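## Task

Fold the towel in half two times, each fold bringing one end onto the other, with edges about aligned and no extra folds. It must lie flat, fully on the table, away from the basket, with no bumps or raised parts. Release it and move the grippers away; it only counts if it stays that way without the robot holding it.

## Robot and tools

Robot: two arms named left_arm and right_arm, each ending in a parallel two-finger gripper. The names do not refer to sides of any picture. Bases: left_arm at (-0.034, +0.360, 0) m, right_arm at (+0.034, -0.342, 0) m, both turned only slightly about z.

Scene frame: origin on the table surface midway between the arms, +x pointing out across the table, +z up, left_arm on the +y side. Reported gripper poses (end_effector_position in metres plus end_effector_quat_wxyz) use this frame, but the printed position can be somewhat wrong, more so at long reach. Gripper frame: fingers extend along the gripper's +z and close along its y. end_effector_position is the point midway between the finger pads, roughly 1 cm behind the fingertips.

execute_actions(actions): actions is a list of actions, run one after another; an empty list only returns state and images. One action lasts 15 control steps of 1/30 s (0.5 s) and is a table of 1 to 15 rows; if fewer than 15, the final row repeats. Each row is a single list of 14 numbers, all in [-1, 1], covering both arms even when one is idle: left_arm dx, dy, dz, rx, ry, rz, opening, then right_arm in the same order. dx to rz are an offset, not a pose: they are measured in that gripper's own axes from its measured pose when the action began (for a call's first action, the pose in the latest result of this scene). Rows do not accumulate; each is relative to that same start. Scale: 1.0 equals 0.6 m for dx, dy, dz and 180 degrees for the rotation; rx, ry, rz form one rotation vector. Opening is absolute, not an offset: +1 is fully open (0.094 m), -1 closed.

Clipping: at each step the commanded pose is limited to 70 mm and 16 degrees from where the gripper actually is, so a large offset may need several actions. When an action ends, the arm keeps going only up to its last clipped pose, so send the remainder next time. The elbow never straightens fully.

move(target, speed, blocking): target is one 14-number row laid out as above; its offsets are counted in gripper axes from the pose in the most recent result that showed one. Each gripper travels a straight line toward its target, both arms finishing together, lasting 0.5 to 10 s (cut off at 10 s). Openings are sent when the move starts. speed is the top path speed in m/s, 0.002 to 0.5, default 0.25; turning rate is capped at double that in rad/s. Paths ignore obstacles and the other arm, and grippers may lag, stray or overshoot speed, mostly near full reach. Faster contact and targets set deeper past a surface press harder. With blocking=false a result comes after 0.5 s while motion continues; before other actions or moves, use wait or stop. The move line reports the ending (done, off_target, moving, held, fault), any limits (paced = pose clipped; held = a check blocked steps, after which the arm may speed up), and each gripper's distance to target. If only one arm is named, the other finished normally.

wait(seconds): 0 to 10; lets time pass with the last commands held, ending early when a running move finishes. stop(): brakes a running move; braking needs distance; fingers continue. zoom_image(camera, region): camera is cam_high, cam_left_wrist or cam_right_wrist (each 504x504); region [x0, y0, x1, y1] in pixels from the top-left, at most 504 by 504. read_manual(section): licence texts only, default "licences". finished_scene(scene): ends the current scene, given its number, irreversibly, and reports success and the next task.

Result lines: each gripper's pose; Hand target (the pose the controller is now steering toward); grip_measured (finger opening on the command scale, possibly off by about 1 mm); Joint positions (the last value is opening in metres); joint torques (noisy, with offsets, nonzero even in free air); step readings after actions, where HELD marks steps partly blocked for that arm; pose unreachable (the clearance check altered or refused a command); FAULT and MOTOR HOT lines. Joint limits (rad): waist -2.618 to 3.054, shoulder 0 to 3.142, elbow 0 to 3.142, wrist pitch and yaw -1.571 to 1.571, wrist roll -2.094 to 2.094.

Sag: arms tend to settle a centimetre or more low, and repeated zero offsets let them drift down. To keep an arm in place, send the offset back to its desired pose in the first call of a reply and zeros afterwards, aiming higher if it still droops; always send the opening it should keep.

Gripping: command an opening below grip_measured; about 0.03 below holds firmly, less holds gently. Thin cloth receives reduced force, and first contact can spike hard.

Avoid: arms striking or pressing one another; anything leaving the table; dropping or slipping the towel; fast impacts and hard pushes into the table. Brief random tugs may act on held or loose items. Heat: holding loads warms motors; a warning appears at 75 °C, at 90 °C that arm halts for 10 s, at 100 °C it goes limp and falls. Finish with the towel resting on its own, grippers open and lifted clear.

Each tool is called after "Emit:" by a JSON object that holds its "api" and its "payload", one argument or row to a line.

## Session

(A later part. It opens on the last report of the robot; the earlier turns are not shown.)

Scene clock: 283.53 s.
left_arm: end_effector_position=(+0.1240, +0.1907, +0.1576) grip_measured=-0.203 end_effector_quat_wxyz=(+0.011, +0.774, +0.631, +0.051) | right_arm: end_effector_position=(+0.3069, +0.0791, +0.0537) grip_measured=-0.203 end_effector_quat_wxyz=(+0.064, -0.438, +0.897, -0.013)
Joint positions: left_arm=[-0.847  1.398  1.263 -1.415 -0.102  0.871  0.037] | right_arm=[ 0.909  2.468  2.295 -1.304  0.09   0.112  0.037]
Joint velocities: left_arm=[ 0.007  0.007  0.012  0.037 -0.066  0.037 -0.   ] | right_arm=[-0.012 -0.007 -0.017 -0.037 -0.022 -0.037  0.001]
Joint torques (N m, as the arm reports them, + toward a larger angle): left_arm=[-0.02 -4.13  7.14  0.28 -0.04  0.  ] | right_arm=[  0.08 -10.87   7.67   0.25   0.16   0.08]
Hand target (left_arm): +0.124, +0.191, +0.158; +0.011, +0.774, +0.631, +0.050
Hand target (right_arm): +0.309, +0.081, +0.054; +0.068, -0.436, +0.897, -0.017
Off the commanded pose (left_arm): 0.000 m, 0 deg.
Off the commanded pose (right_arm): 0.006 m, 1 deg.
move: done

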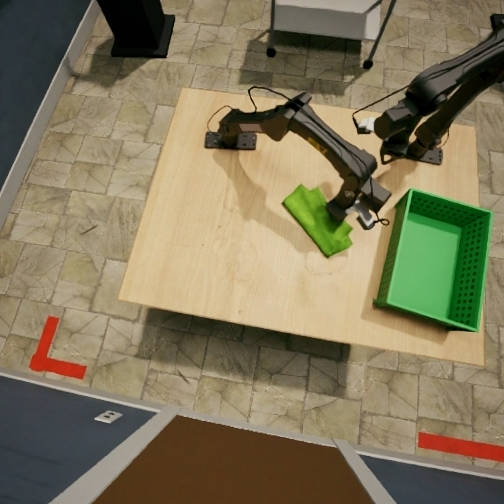

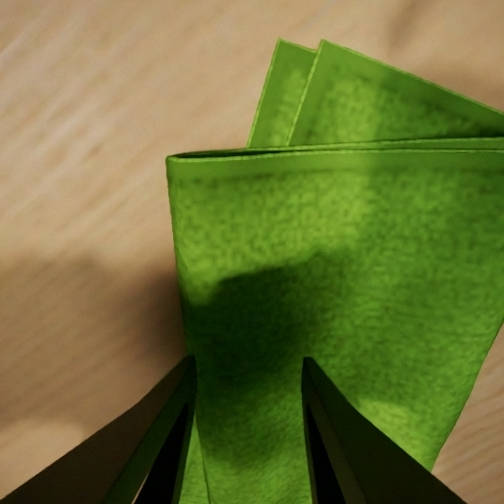

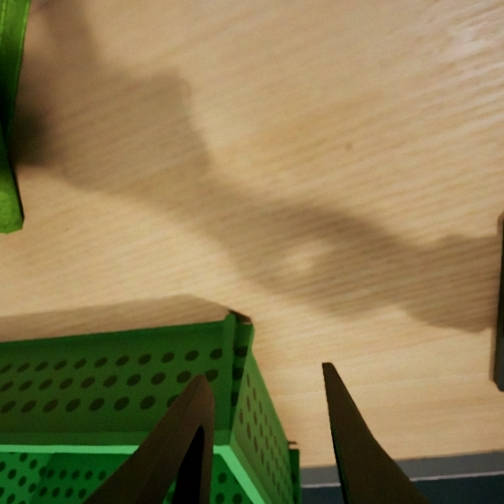

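Emit:
{"api": "move", "payload": {
  "target": [0,0,0,0,0,0,-0.2, -0.05,0.045,0,0,0,0,-0.2],
  "speed": 0.08
}}

Emit:
{"api": "move", "payload": {
  "target": [0,0,0,0,0,0,-0.2, 0,0,0.08,0,0,0,-0.2],
  "speed": 0.05
}}

Emit:
{"api": "move", "payload": {
  "target": [0,0,0,0,0,0,-0.2, 0,0,0.015,0,0,0,-1]
}}

Emit:
{"api": "move", "payload": {
  "target": [0,0,0,0,0,0,-0.2, -0.04,-0.03,-0.1,0,0,0.1,-1],
  "speed": 0.08
}}

Scene clock: 291.87 s.
left_arm: end_effector_position=(+0.1242, +0.1908, +0.1576) grip_measured=-0.203 end_effector_quat_wxyz=(+0.011, +0.774, +0.631, +0.051) | right_arm: end_effector_position=(+0.3053, +0.1177, +0.0569) grip_measured=-0.203 end_effector_quat_wxyz=(+0.077, -0.439, +0.895, -0.001)
Joint positions: left_arm=[-0.847  1.398  1.263 -1.415 -0.103  0.871  0.037] | right_arm=[ 0.949  2.743  2.832 -1.533  0.09   0.149  0.037]
Joint velocities: left_arm=[-0.012  0.002  0.002  0.022  0.007 -0.037 -0.001] | right_arm=[ 0.012  0.017  0.022  0.066  0.007  0.022 -0.   ]
Joint torques (N m, as the arm reports them, + toward a larger angle): left_arm=[-0.06 -4.24  7.07  0.28 -0.03 -0.02] | right_arm=[  0.32 -11.52   7.46   0.28   0.09   0.07]
Hand target (left_arm): +0.124, +0.191, +0.158; +0.011, +0.774, +0.631, +0.051
Hand target (right_arm): +0.303, +0.119, +0.054; +0.077, -0.439, +0.895, -0.003
Off the commanded pose (left_arm): 0.000 m, 0 deg.
Off the commanded pose (right_arm): 0.003 m, 2 deg.
elbow stopped short (right arm): the move would have taken joint 3 (elbow) straighter than the controller allows; a more bent joint 3 avoids this.
move: done

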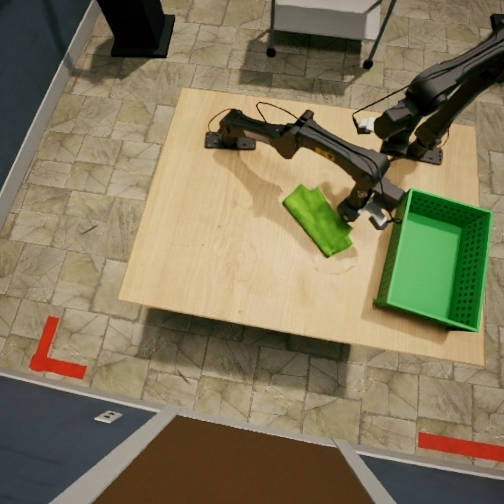

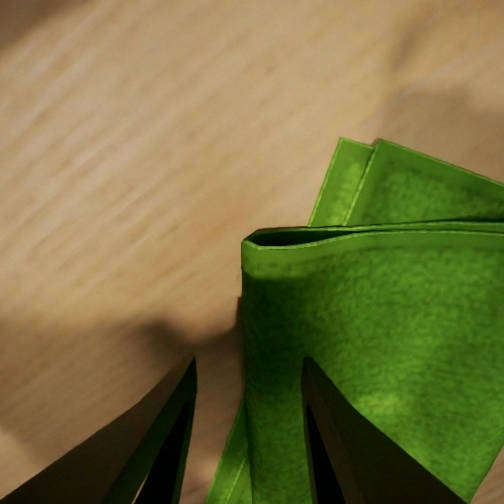

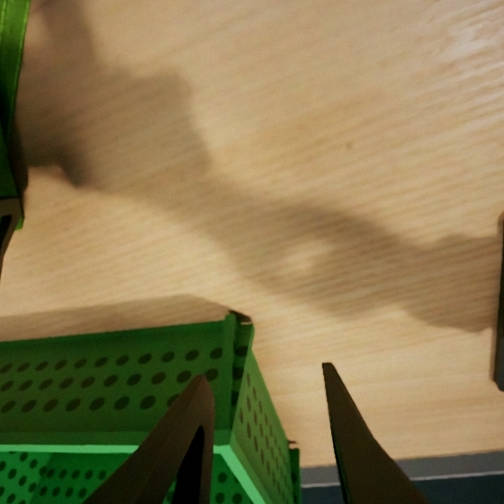

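Scene clock: 293.17 s.
left_arm: end_effector_position=(+0.1243, +0.1909, +0.1576) grip_measured=-0.203 end_effector_quat_wxyz=(+0.011, +0.774, +0.631, +0.052) | right_arm: end_effector_position=(+0.3088, +0.1221, +0.0228) grip_measured=-0.203 end_effector_quat_wxyz=(+0.082, -0.439, +0.895, -0.001)
Joint positions: left_arm=[-0.847  1.398  1.263 -1.415 -0.104  0.871  0.037] | right_arm=[ 0.949  2.671  2.55  -1.317  0.095  0.147  0.037]
Joint velocities: left_arm=[-0.002 -0.002 -0.017  0.095 -0.007  0.037 -0.001] | right_arm=[-0.022 -0.007 -0.002 -0.037 -0.007 -0.095  0.001]
Joint torques (N m, as the arm reports them, + toward a larger angle): left_arm=[-0.05 -4.15  7.1   0.29 -0.03  0.  ] | right_arm=[ -0.54 -12.51   2.62   0.76   0.01  -0.01]
Hand target (left_arm): +0.124, +0.191, +0.158; +0.011, +0.774, +0.631, +0.051
Hand target (right_arm): +0.312, +0.120, +0.010; +0.076, -0.439, +0.895, -0.002
Off the commanded pose (left_arm): 0.000 m, 0 deg.
Off the commanded pose (right_arm): 0.014 m, 0 deg.
move: off_target (right_arm)

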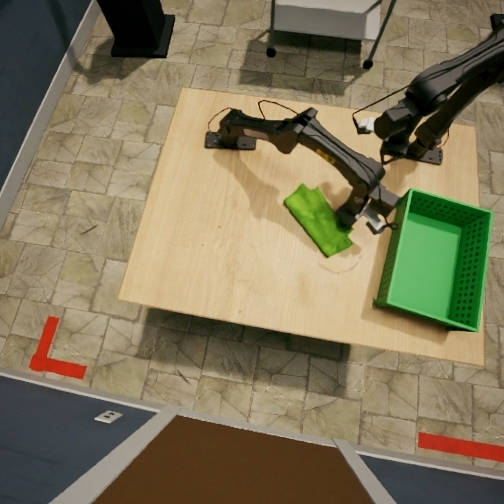

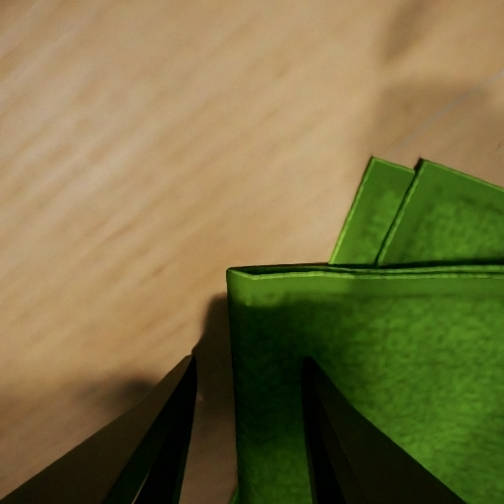

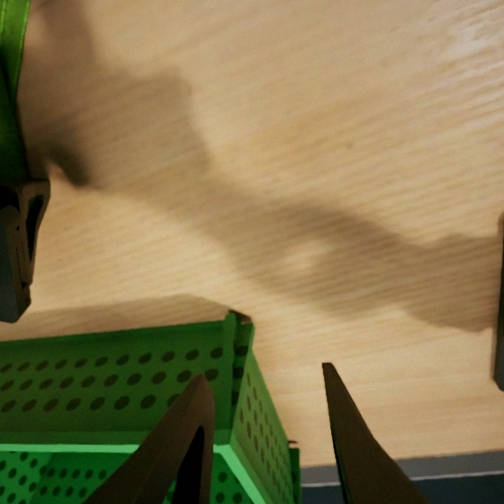

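Scene clock: 293.87 s.
left_arm: end_effector_position=(+0.1244, +0.1910, +0.1576) grip_measured=-0.203 end_effector_quat_wxyz=(+0.011, +0.774, +0.631, +0.052) | right_arm: end_effector_position=(+0.3103, +0.1224, +0.0230) grip_measured=-0.967 end_effector_quat_wxyz=(+0.085, -0.439, +0.895, -0.002)
Joint positions: left_arm=[-0.847  1.398  1.263 -1.415 -0.105  0.871  0.037] | right_arm=[ 0.949  2.671  2.55  -1.312  0.1    0.147  0.002]
Joint velocities: left_arm=[-0.002  0.017 -0.022 -0.066  0.037 -0.081 -0.001] | right_arm=[-0.002 -0.012 -0.012  0.095  0.007 -0.037 -0.001]
Joint torques (N m, as the arm reports them, + toward a larger angle): left_arm=[ 0.   -4.22  7.03  0.27 -0.02 -0.02] | right_arm=[ -0.1  -12.62   3.57   0.62   0.03   0.02]
Hand target (left_arm): +0.124, +0.191, +0.158; +0.011, +0.774, +0.631, +0.052
Hand target (right_arm): +0.310, +0.122, +0.014; +0.081, -0.439, +0.895, -0.001
Off the commanded pose (left_arm): 0.000 m, 0 deg.
Off the commanded pose (right_arm): 0.009 m, 0 deg.
move: done

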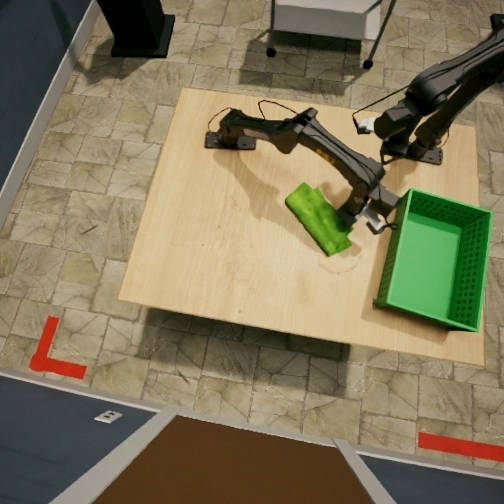

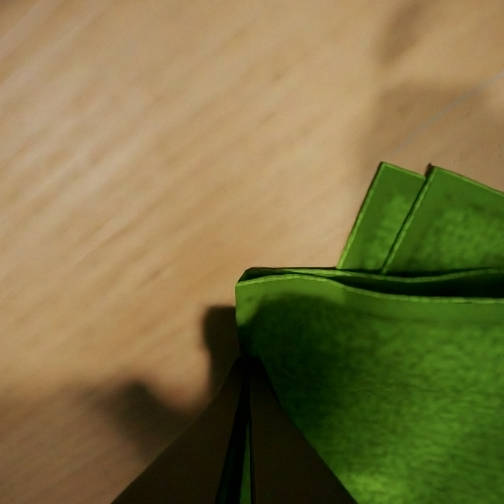

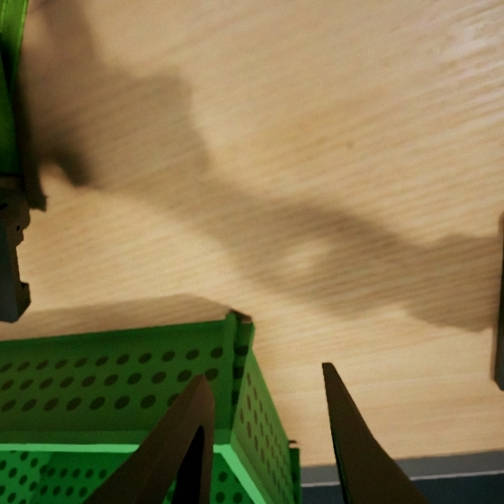

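Scene clock: 296.17 s.
left_arm: end_effector_position=(+0.1245, +0.1911, +0.1576) grip_measured=-0.203 end_effector_quat_wxyz=(+0.011, +0.774, +0.631, +0.053) | right_arm: end_effector_position=(+0.3217, +0.1245, +0.0603) grip_measured=-0.967 end_effector_quat_wxyz=(+0.102, -0.306, +0.946, +0.025)
Joint positions: left_arm=[-0.847  1.398  1.263 -1.415 -0.106  0.871  0.037] | right_arm=[ 0.933  2.742  2.833 -1.476  0.1    0.414  0.002]
Joint velocities: left_arm=[ 0.012 -0.007 -0.012  0.037 -0.007  0.022  0.   ] | right_arm=[ 0.007  0.012 -0.002  0.037 -0.051  0.007  0.   ]
Joint torques (N m, as the arm reports them, + toward a larger angle): left_arm=[-0.1  -4.23  7.03  0.27 -0.02  0.01] | right_arm=[ -0.75 -15.29   7.42   0.47   0.04   0.09]
Hand target (left_arm): +0.124, +0.191, +0.158; +0.011, +0.774, +0.631, +0.052
Hand target (right_arm): +0.329, +0.126, +0.087; +0.123, -0.294, +0.947, +0.045
Off the commanded pose (left_arm): 0.000 m, 0 deg.
Off the commanded pose (right_arm): 0.028 m, 3 deg.
elbow stopped short (right arm): the move would have taken joint 3 (elbow) straighter than the controller allows; a more bent joint 3 avoids this.
move: off_target (right_arm)

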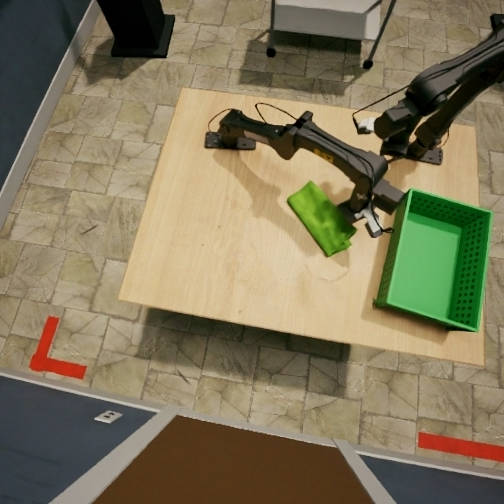

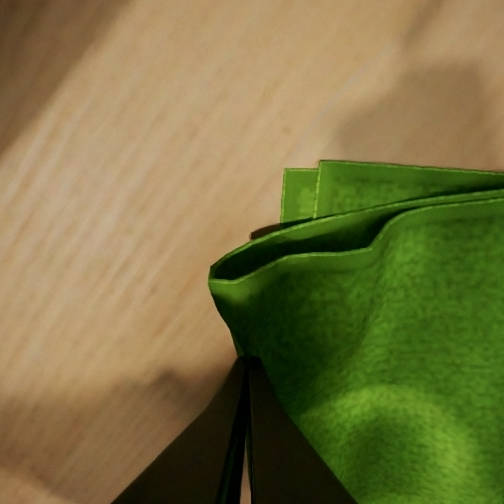

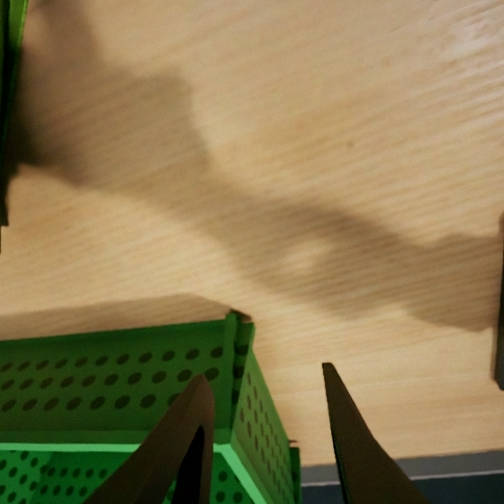

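Emit:
{"api": "move", "payload": {
  "target": [0,0,0,0,0,0,-0.2, -0.06,-0.037,0.03,0,-0.05,0,-1],
  "speed": 0.06
}}

Scene clock: 305.50 s.
left_arm: end_effector_position=(+0.1247, +0.1912, +0.1577) grip_measured=-0.203 end_effector_quat_wxyz=(+0.011, +0.774, +0.631, +0.053) | right_arm: end_effector_position=(+0.3588, +0.1336, +0.0423) grip_measured=-0.967 end_effector_quat_wxyz=(+0.164, -0.308, +0.936, +0.050)
Joint positions: left_arm=[-0.847  1.398  1.263 -1.415 -0.107  0.871  0.037] | right_arm=[ 0.894  2.598  2.444 -1.096  0.131  0.354  0.002]
Joint velocities: left_arm=[ 0.012 -0.002  0.002  0.022 -0.007  0.037 -0.002] | right_arm=[-0.007 -0.007 -0.002 -0.037  0.037 -0.007  0.   ]
Joint torques (N m, as the arm reports them, + toward a larger angle): left_arm=[-0.06 -4.24  7.14  0.26 -0.01 -0.02] | right_arm=[ -0.75 -14.61   4.41   0.81   0.2   -0.03]
Hand target (left_arm): +0.125, +0.191, +0.158; +0.011, +0.774, +0.631, +0.053
Hand target (right_arm): +0.366, +0.129, +0.051; +0.176, -0.303, +0.935, +0.048
Off the commanded pose (left_arm): 0.000 m, 0 deg.
Off the commanded pose (right_arm): 0.012 m, 1 deg.
move: off_target (right_arm)

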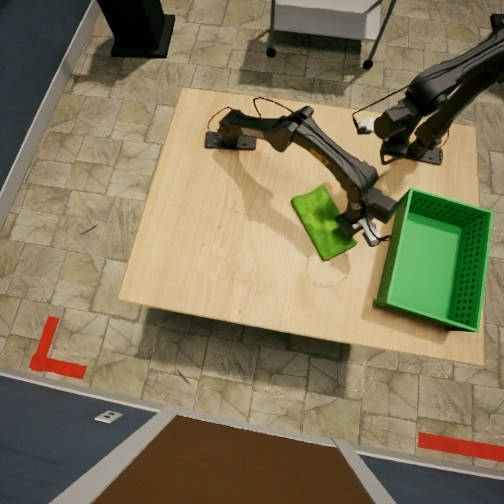

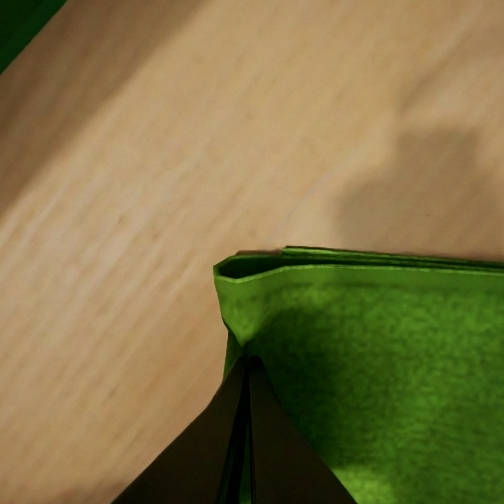

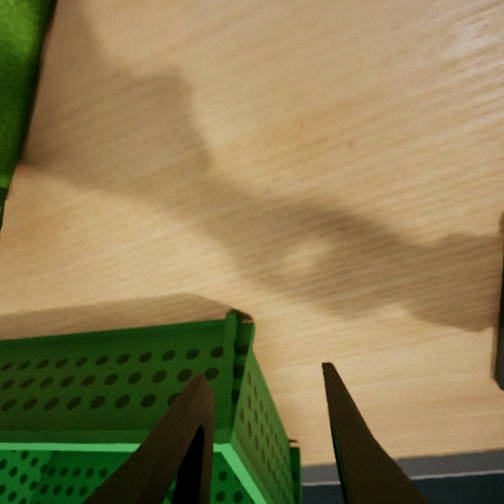

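Emit:
{"api": "move", "payload": {
  "target": [0,0,0,0,0,0,-0.2, 0,-0.025,0,0,0,0,-1],
  "speed": 0.05
}}

Emit:
{"api": "move", "payload": {
  "target": [0,0,0,0,0,0,-0.2, 0,0,0,0,0,0,-0.2]
}}

Emit:
{"api": "move", "payload": {
  "target": [0,0,0,0,0,0,-0.2, 0,0,-0.2,0,0,0,-0.2],
  "speed": 0.15
}}

Emit:
{"api": "move", "payload": {
  "target": [0,0,0,0,0,0,-0.2, 0.3,-0.3,-0.2,0,0,0,-0.2]
}}

Emit:
{"api": "zoom_image", "payload": {
  "camera": "cam_high",
  "region": [220, 150, 400, 300]
}}

Scene clock: 313.50 s.
left_arm: end_effector_position=(+0.1248, +0.1913, +0.1577) grip_measured=-0.203 end_effector_quat_wxyz=(+0.011, +0.774, +0.631, +0.054) | right_arm: end_effector_position=(+0.3650, +0.1240, +0.0354) grip_measured=-0.967 end_effector_quat_wxyz=(+0.160, -0.309, +0.936, +0.044)
Joint positions: left_arm=[-0.847  1.398  1.263 -1.415 -0.108  0.871  0.037] | right_arm=[ 0.875  2.582  2.389 -1.069  0.13   0.334  0.002]
Joint velocities: left_arm=[-0.007  0.012 -0.002 -0.095 -0.037 -0.022 -0.001] | right_arm=[-0.012 -0.007 -0.002 -0.095  0.007  0.007  0.001]
Joint torques (N m, as the arm reports them, + toward a larger angle): left_arm=[ 0.05 -4.17  7.16  0.28 -0.05 -0.02] | right_arm=[ -0.49 -14.53   4.2    0.75   0.02  -0.02]
Hand target (left_arm): +0.125, +0.191, +0.158; +0.011, +0.774, +0.631, +0.053
Hand target (right_arm): +0.368, +0.122, +0.043; +0.164, -0.308, +0.936, +0.049
Off the commanded pose (left_arm): 0.000 m, 0 deg.
Off the commanded pose (right_arm): 0.008 m, 1 deg.
move: done

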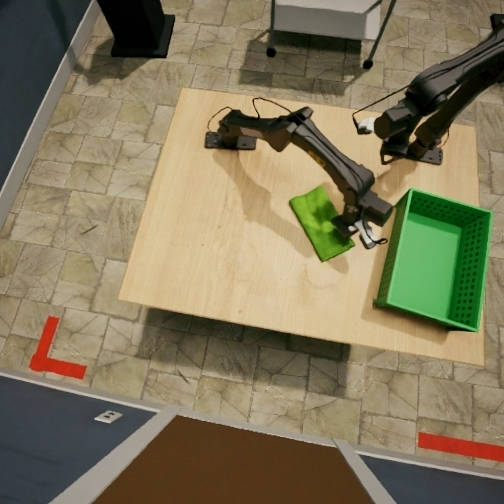

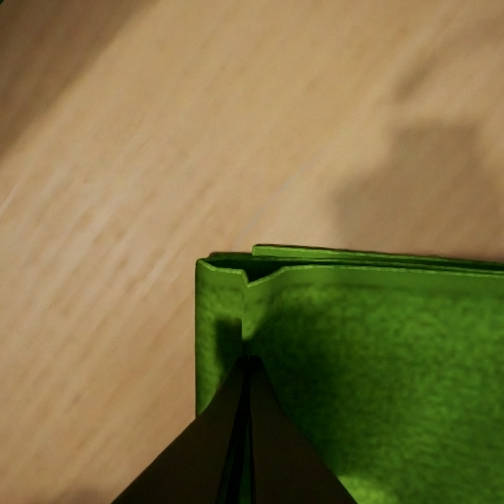

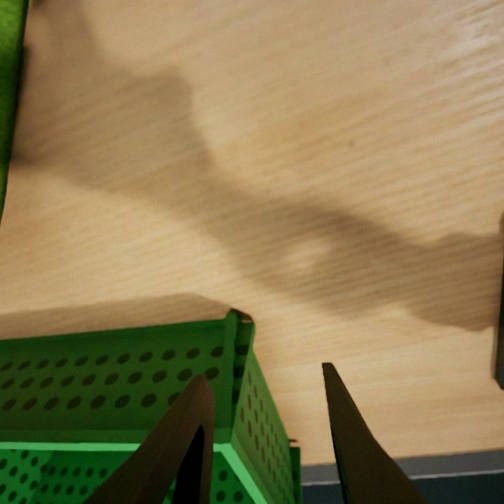

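Scene clock: 314.00 s.
left_arm: end_effector_position=(+0.1250, +0.1914, +0.1577) grip_measured=-0.203 end_effector_quat_wxyz=(+0.011, +0.774, +0.631, +0.054) | right_arm: end_effector_position=(+0.3650, +0.1240, +0.0354) grip_measured=-0.203 end_effector_quat_wxyz=(+0.160, -0.309, +0.936, +0.044)
Joint positions: left_arm=[-0.847  1.398  1.263 -1.415 -0.109  0.871  0.037] | right_arm=[ 0.875  2.582  2.389 -1.069  0.13   0.334  0.037]
Joint velocities: left_arm=[-0.012  0.017 -0.022  0.037 -0.037  0.037 -0.   ] | right_arm=[-0.002 -0.007  0.007 -0.051 -0.037 -0.051 -0.   ]
Joint torques (N m, as the arm reports them, + toward a larger angle): left_arm=[ 0.04 -4.29  7.05  0.3   0.01  0.  ] | right_arm=[ -0.09 -12.82   5.74   0.67   0.07   0.03]
Hand target (left_arm): +0.125, +0.191, +0.158; +0.011, +0.774, +0.631, +0.054
Hand target (right_arm): +0.365, +0.124, +0.035; +0.160, -0.309, +0.936, +0.044
Off the commanded pose (left_arm): 0.000 m, 0 deg.
Off the commanded pose (right_arm): 0.000 m, 0 deg.
move: done

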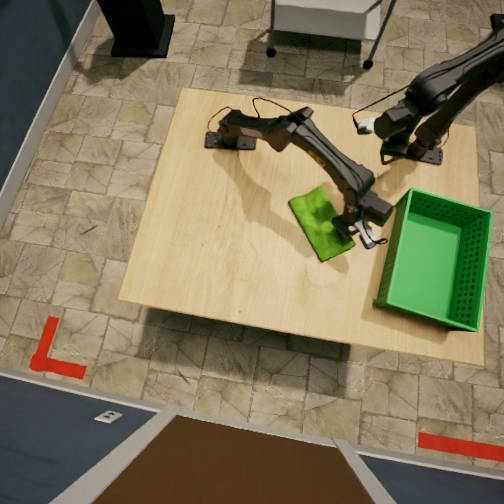

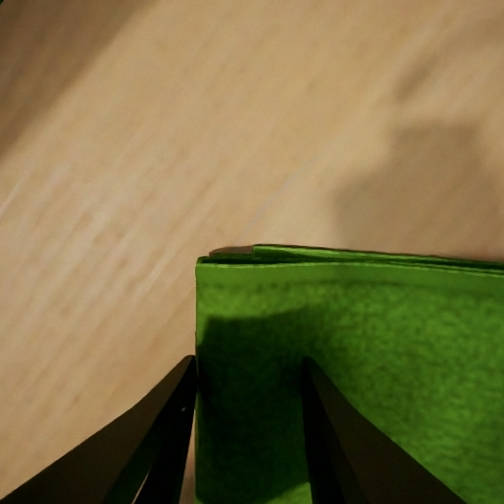

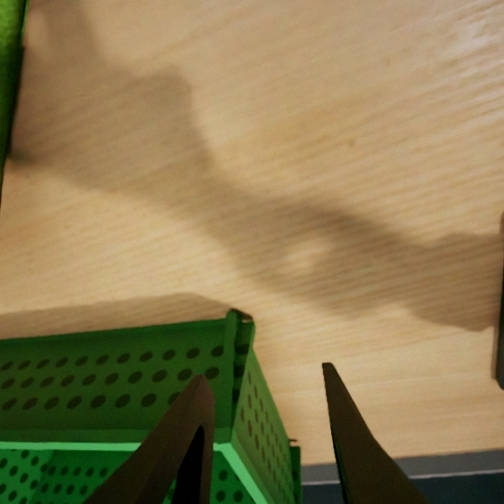

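Scene clock: 315.60 s.
left_arm: end_effector_position=(+0.1251, +0.1915, +0.1577) grip_measured=-0.203 end_effector_quat_wxyz=(+0.011, +0.774, +0.631, +0.055) | right_arm: end_effector_position=(+0.3354, +0.1004, +0.1533) grip_measured=-0.203 end_effector_quat_wxyz=(+0.163, -0.307, +0.936, +0.051)
Joint positions: left_arm=[-0.847  1.398  1.263 -1.415 -0.11   0.871  0.037] | right_arm=[ 0.897  2.484  2.686 -1.454  0.13   0.359  0.037]
Joint velocities: left_arm=[ 0.012  0.007 -0.007 -0.051 -0.022 -0.007 -0.001] | right_arm=[ 0.007 -0.007  0.007  0.007  0.022 -0.007  0.   ]
Joint torques (N m, as the arm reports them, + toward a larger angle): left_arm=[-0.08 -4.2   7.21  0.29 -0.02 -0.01] | right_arm=[  0.57 -10.26   7.44   0.58   0.17   0.1 ]
Hand target (left_arm): +0.125, +0.191, +0.158; +0.011, +0.774, +0.631, +0.054
Hand target (right_arm): +0.333, +0.103, +0.149; +0.162, -0.309, +0.936, +0.045
Off the commanded pose (left_arm): 0.000 m, 0 deg.
Off the commanded pose (right_arm): 0.006 m, 1 deg.
move: done

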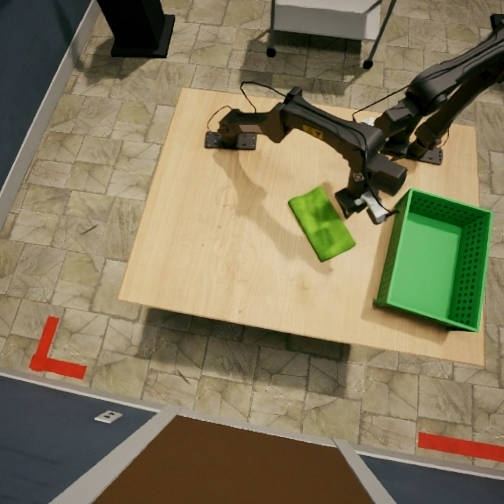

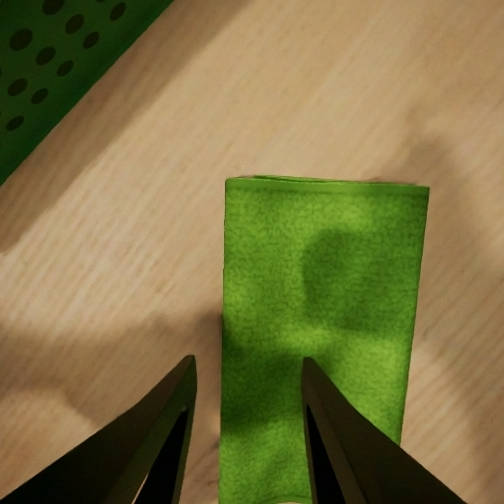

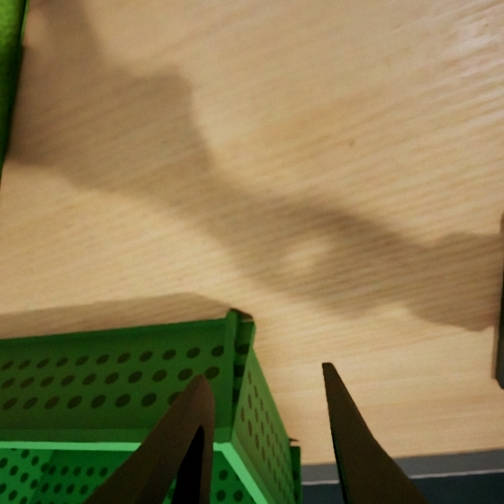

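Scene clock: 317.33 s.
left_arm: end_effector_position=(+0.1252, +0.1916, +0.1577) grip_measured=-0.203 end_effector_quat_wxyz=(+0.011, +0.774, +0.631, +0.055) | right_arm: end_effector_position=(+0.2816, -0.1631, +0.2143) grip_measured=-0.203 end_effector_quat_wxyz=(+0.178, -0.306, +0.934, +0.048)
Joint positions: left_arm=[-0.847  1.398  1.263 -1.415 -0.11   0.871  0.037] | right_arm=[ 0.516  1.39   1.421 -1.233  0.019 -0.004  0.037]
Joint velocities: left_arm=[ 0.007  0.002 -0.017  0.066  0.066 -0.007  0.   ] | right_arm=[-0.002  0.002  0.002 -0.022  0.022 -0.022 -0.   ]
Joint torques (N m, as the arm reports them, + toward a larger angle): left_arm=[-0.03 -4.17  7.18  0.29 -0.03 -0.01] | right_arm=[-0.58 -5.33  3.84  0.68 -0.05  0.01]
Hand target (left_arm): +0.125, +0.192, +0.158; +0.011, +0.774, +0.631, +0.055
Hand target (right_arm): +0.275, -0.169, +0.209; +0.165, -0.308, +0.936, +0.048
Off the commanded pose (left_arm): 0.000 m, 0 deg.
Off the commanded pose (right_arm): 0.013 m, 2 deg.
move: off_target (right_arm)

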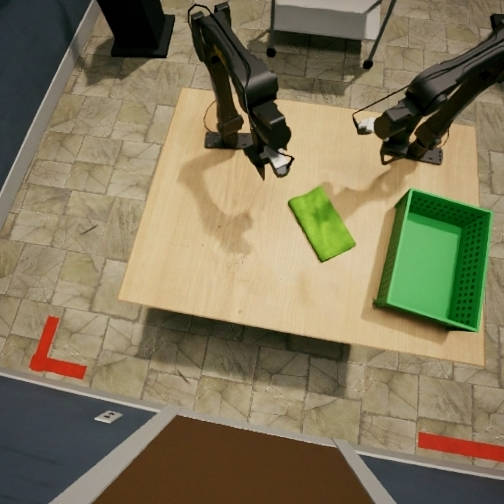

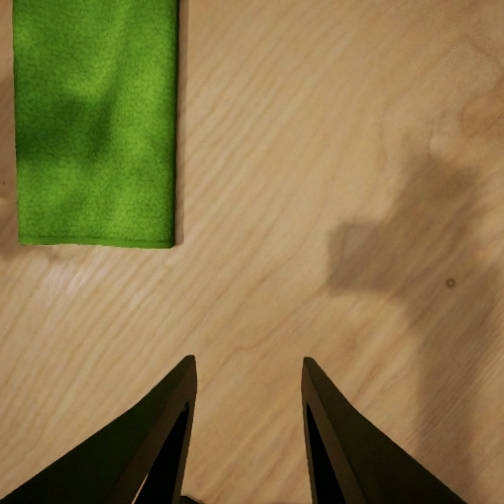

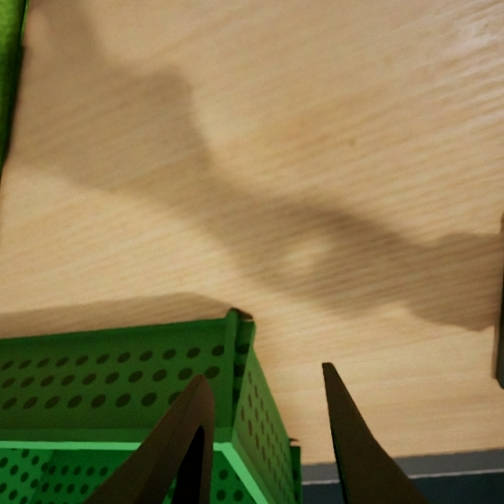

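Region (220, 150, 400, 300) of cam_high's 504x504 image, scaled by 2.800, with more detail than that image has.

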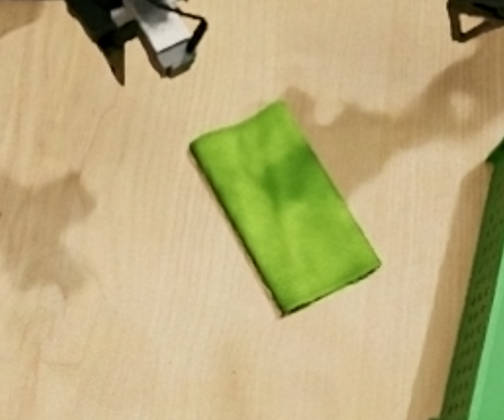

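Emit:
{"api": "finished_scene", "payload": {
  "scene": 1
}}

The scene is finished: the task was done.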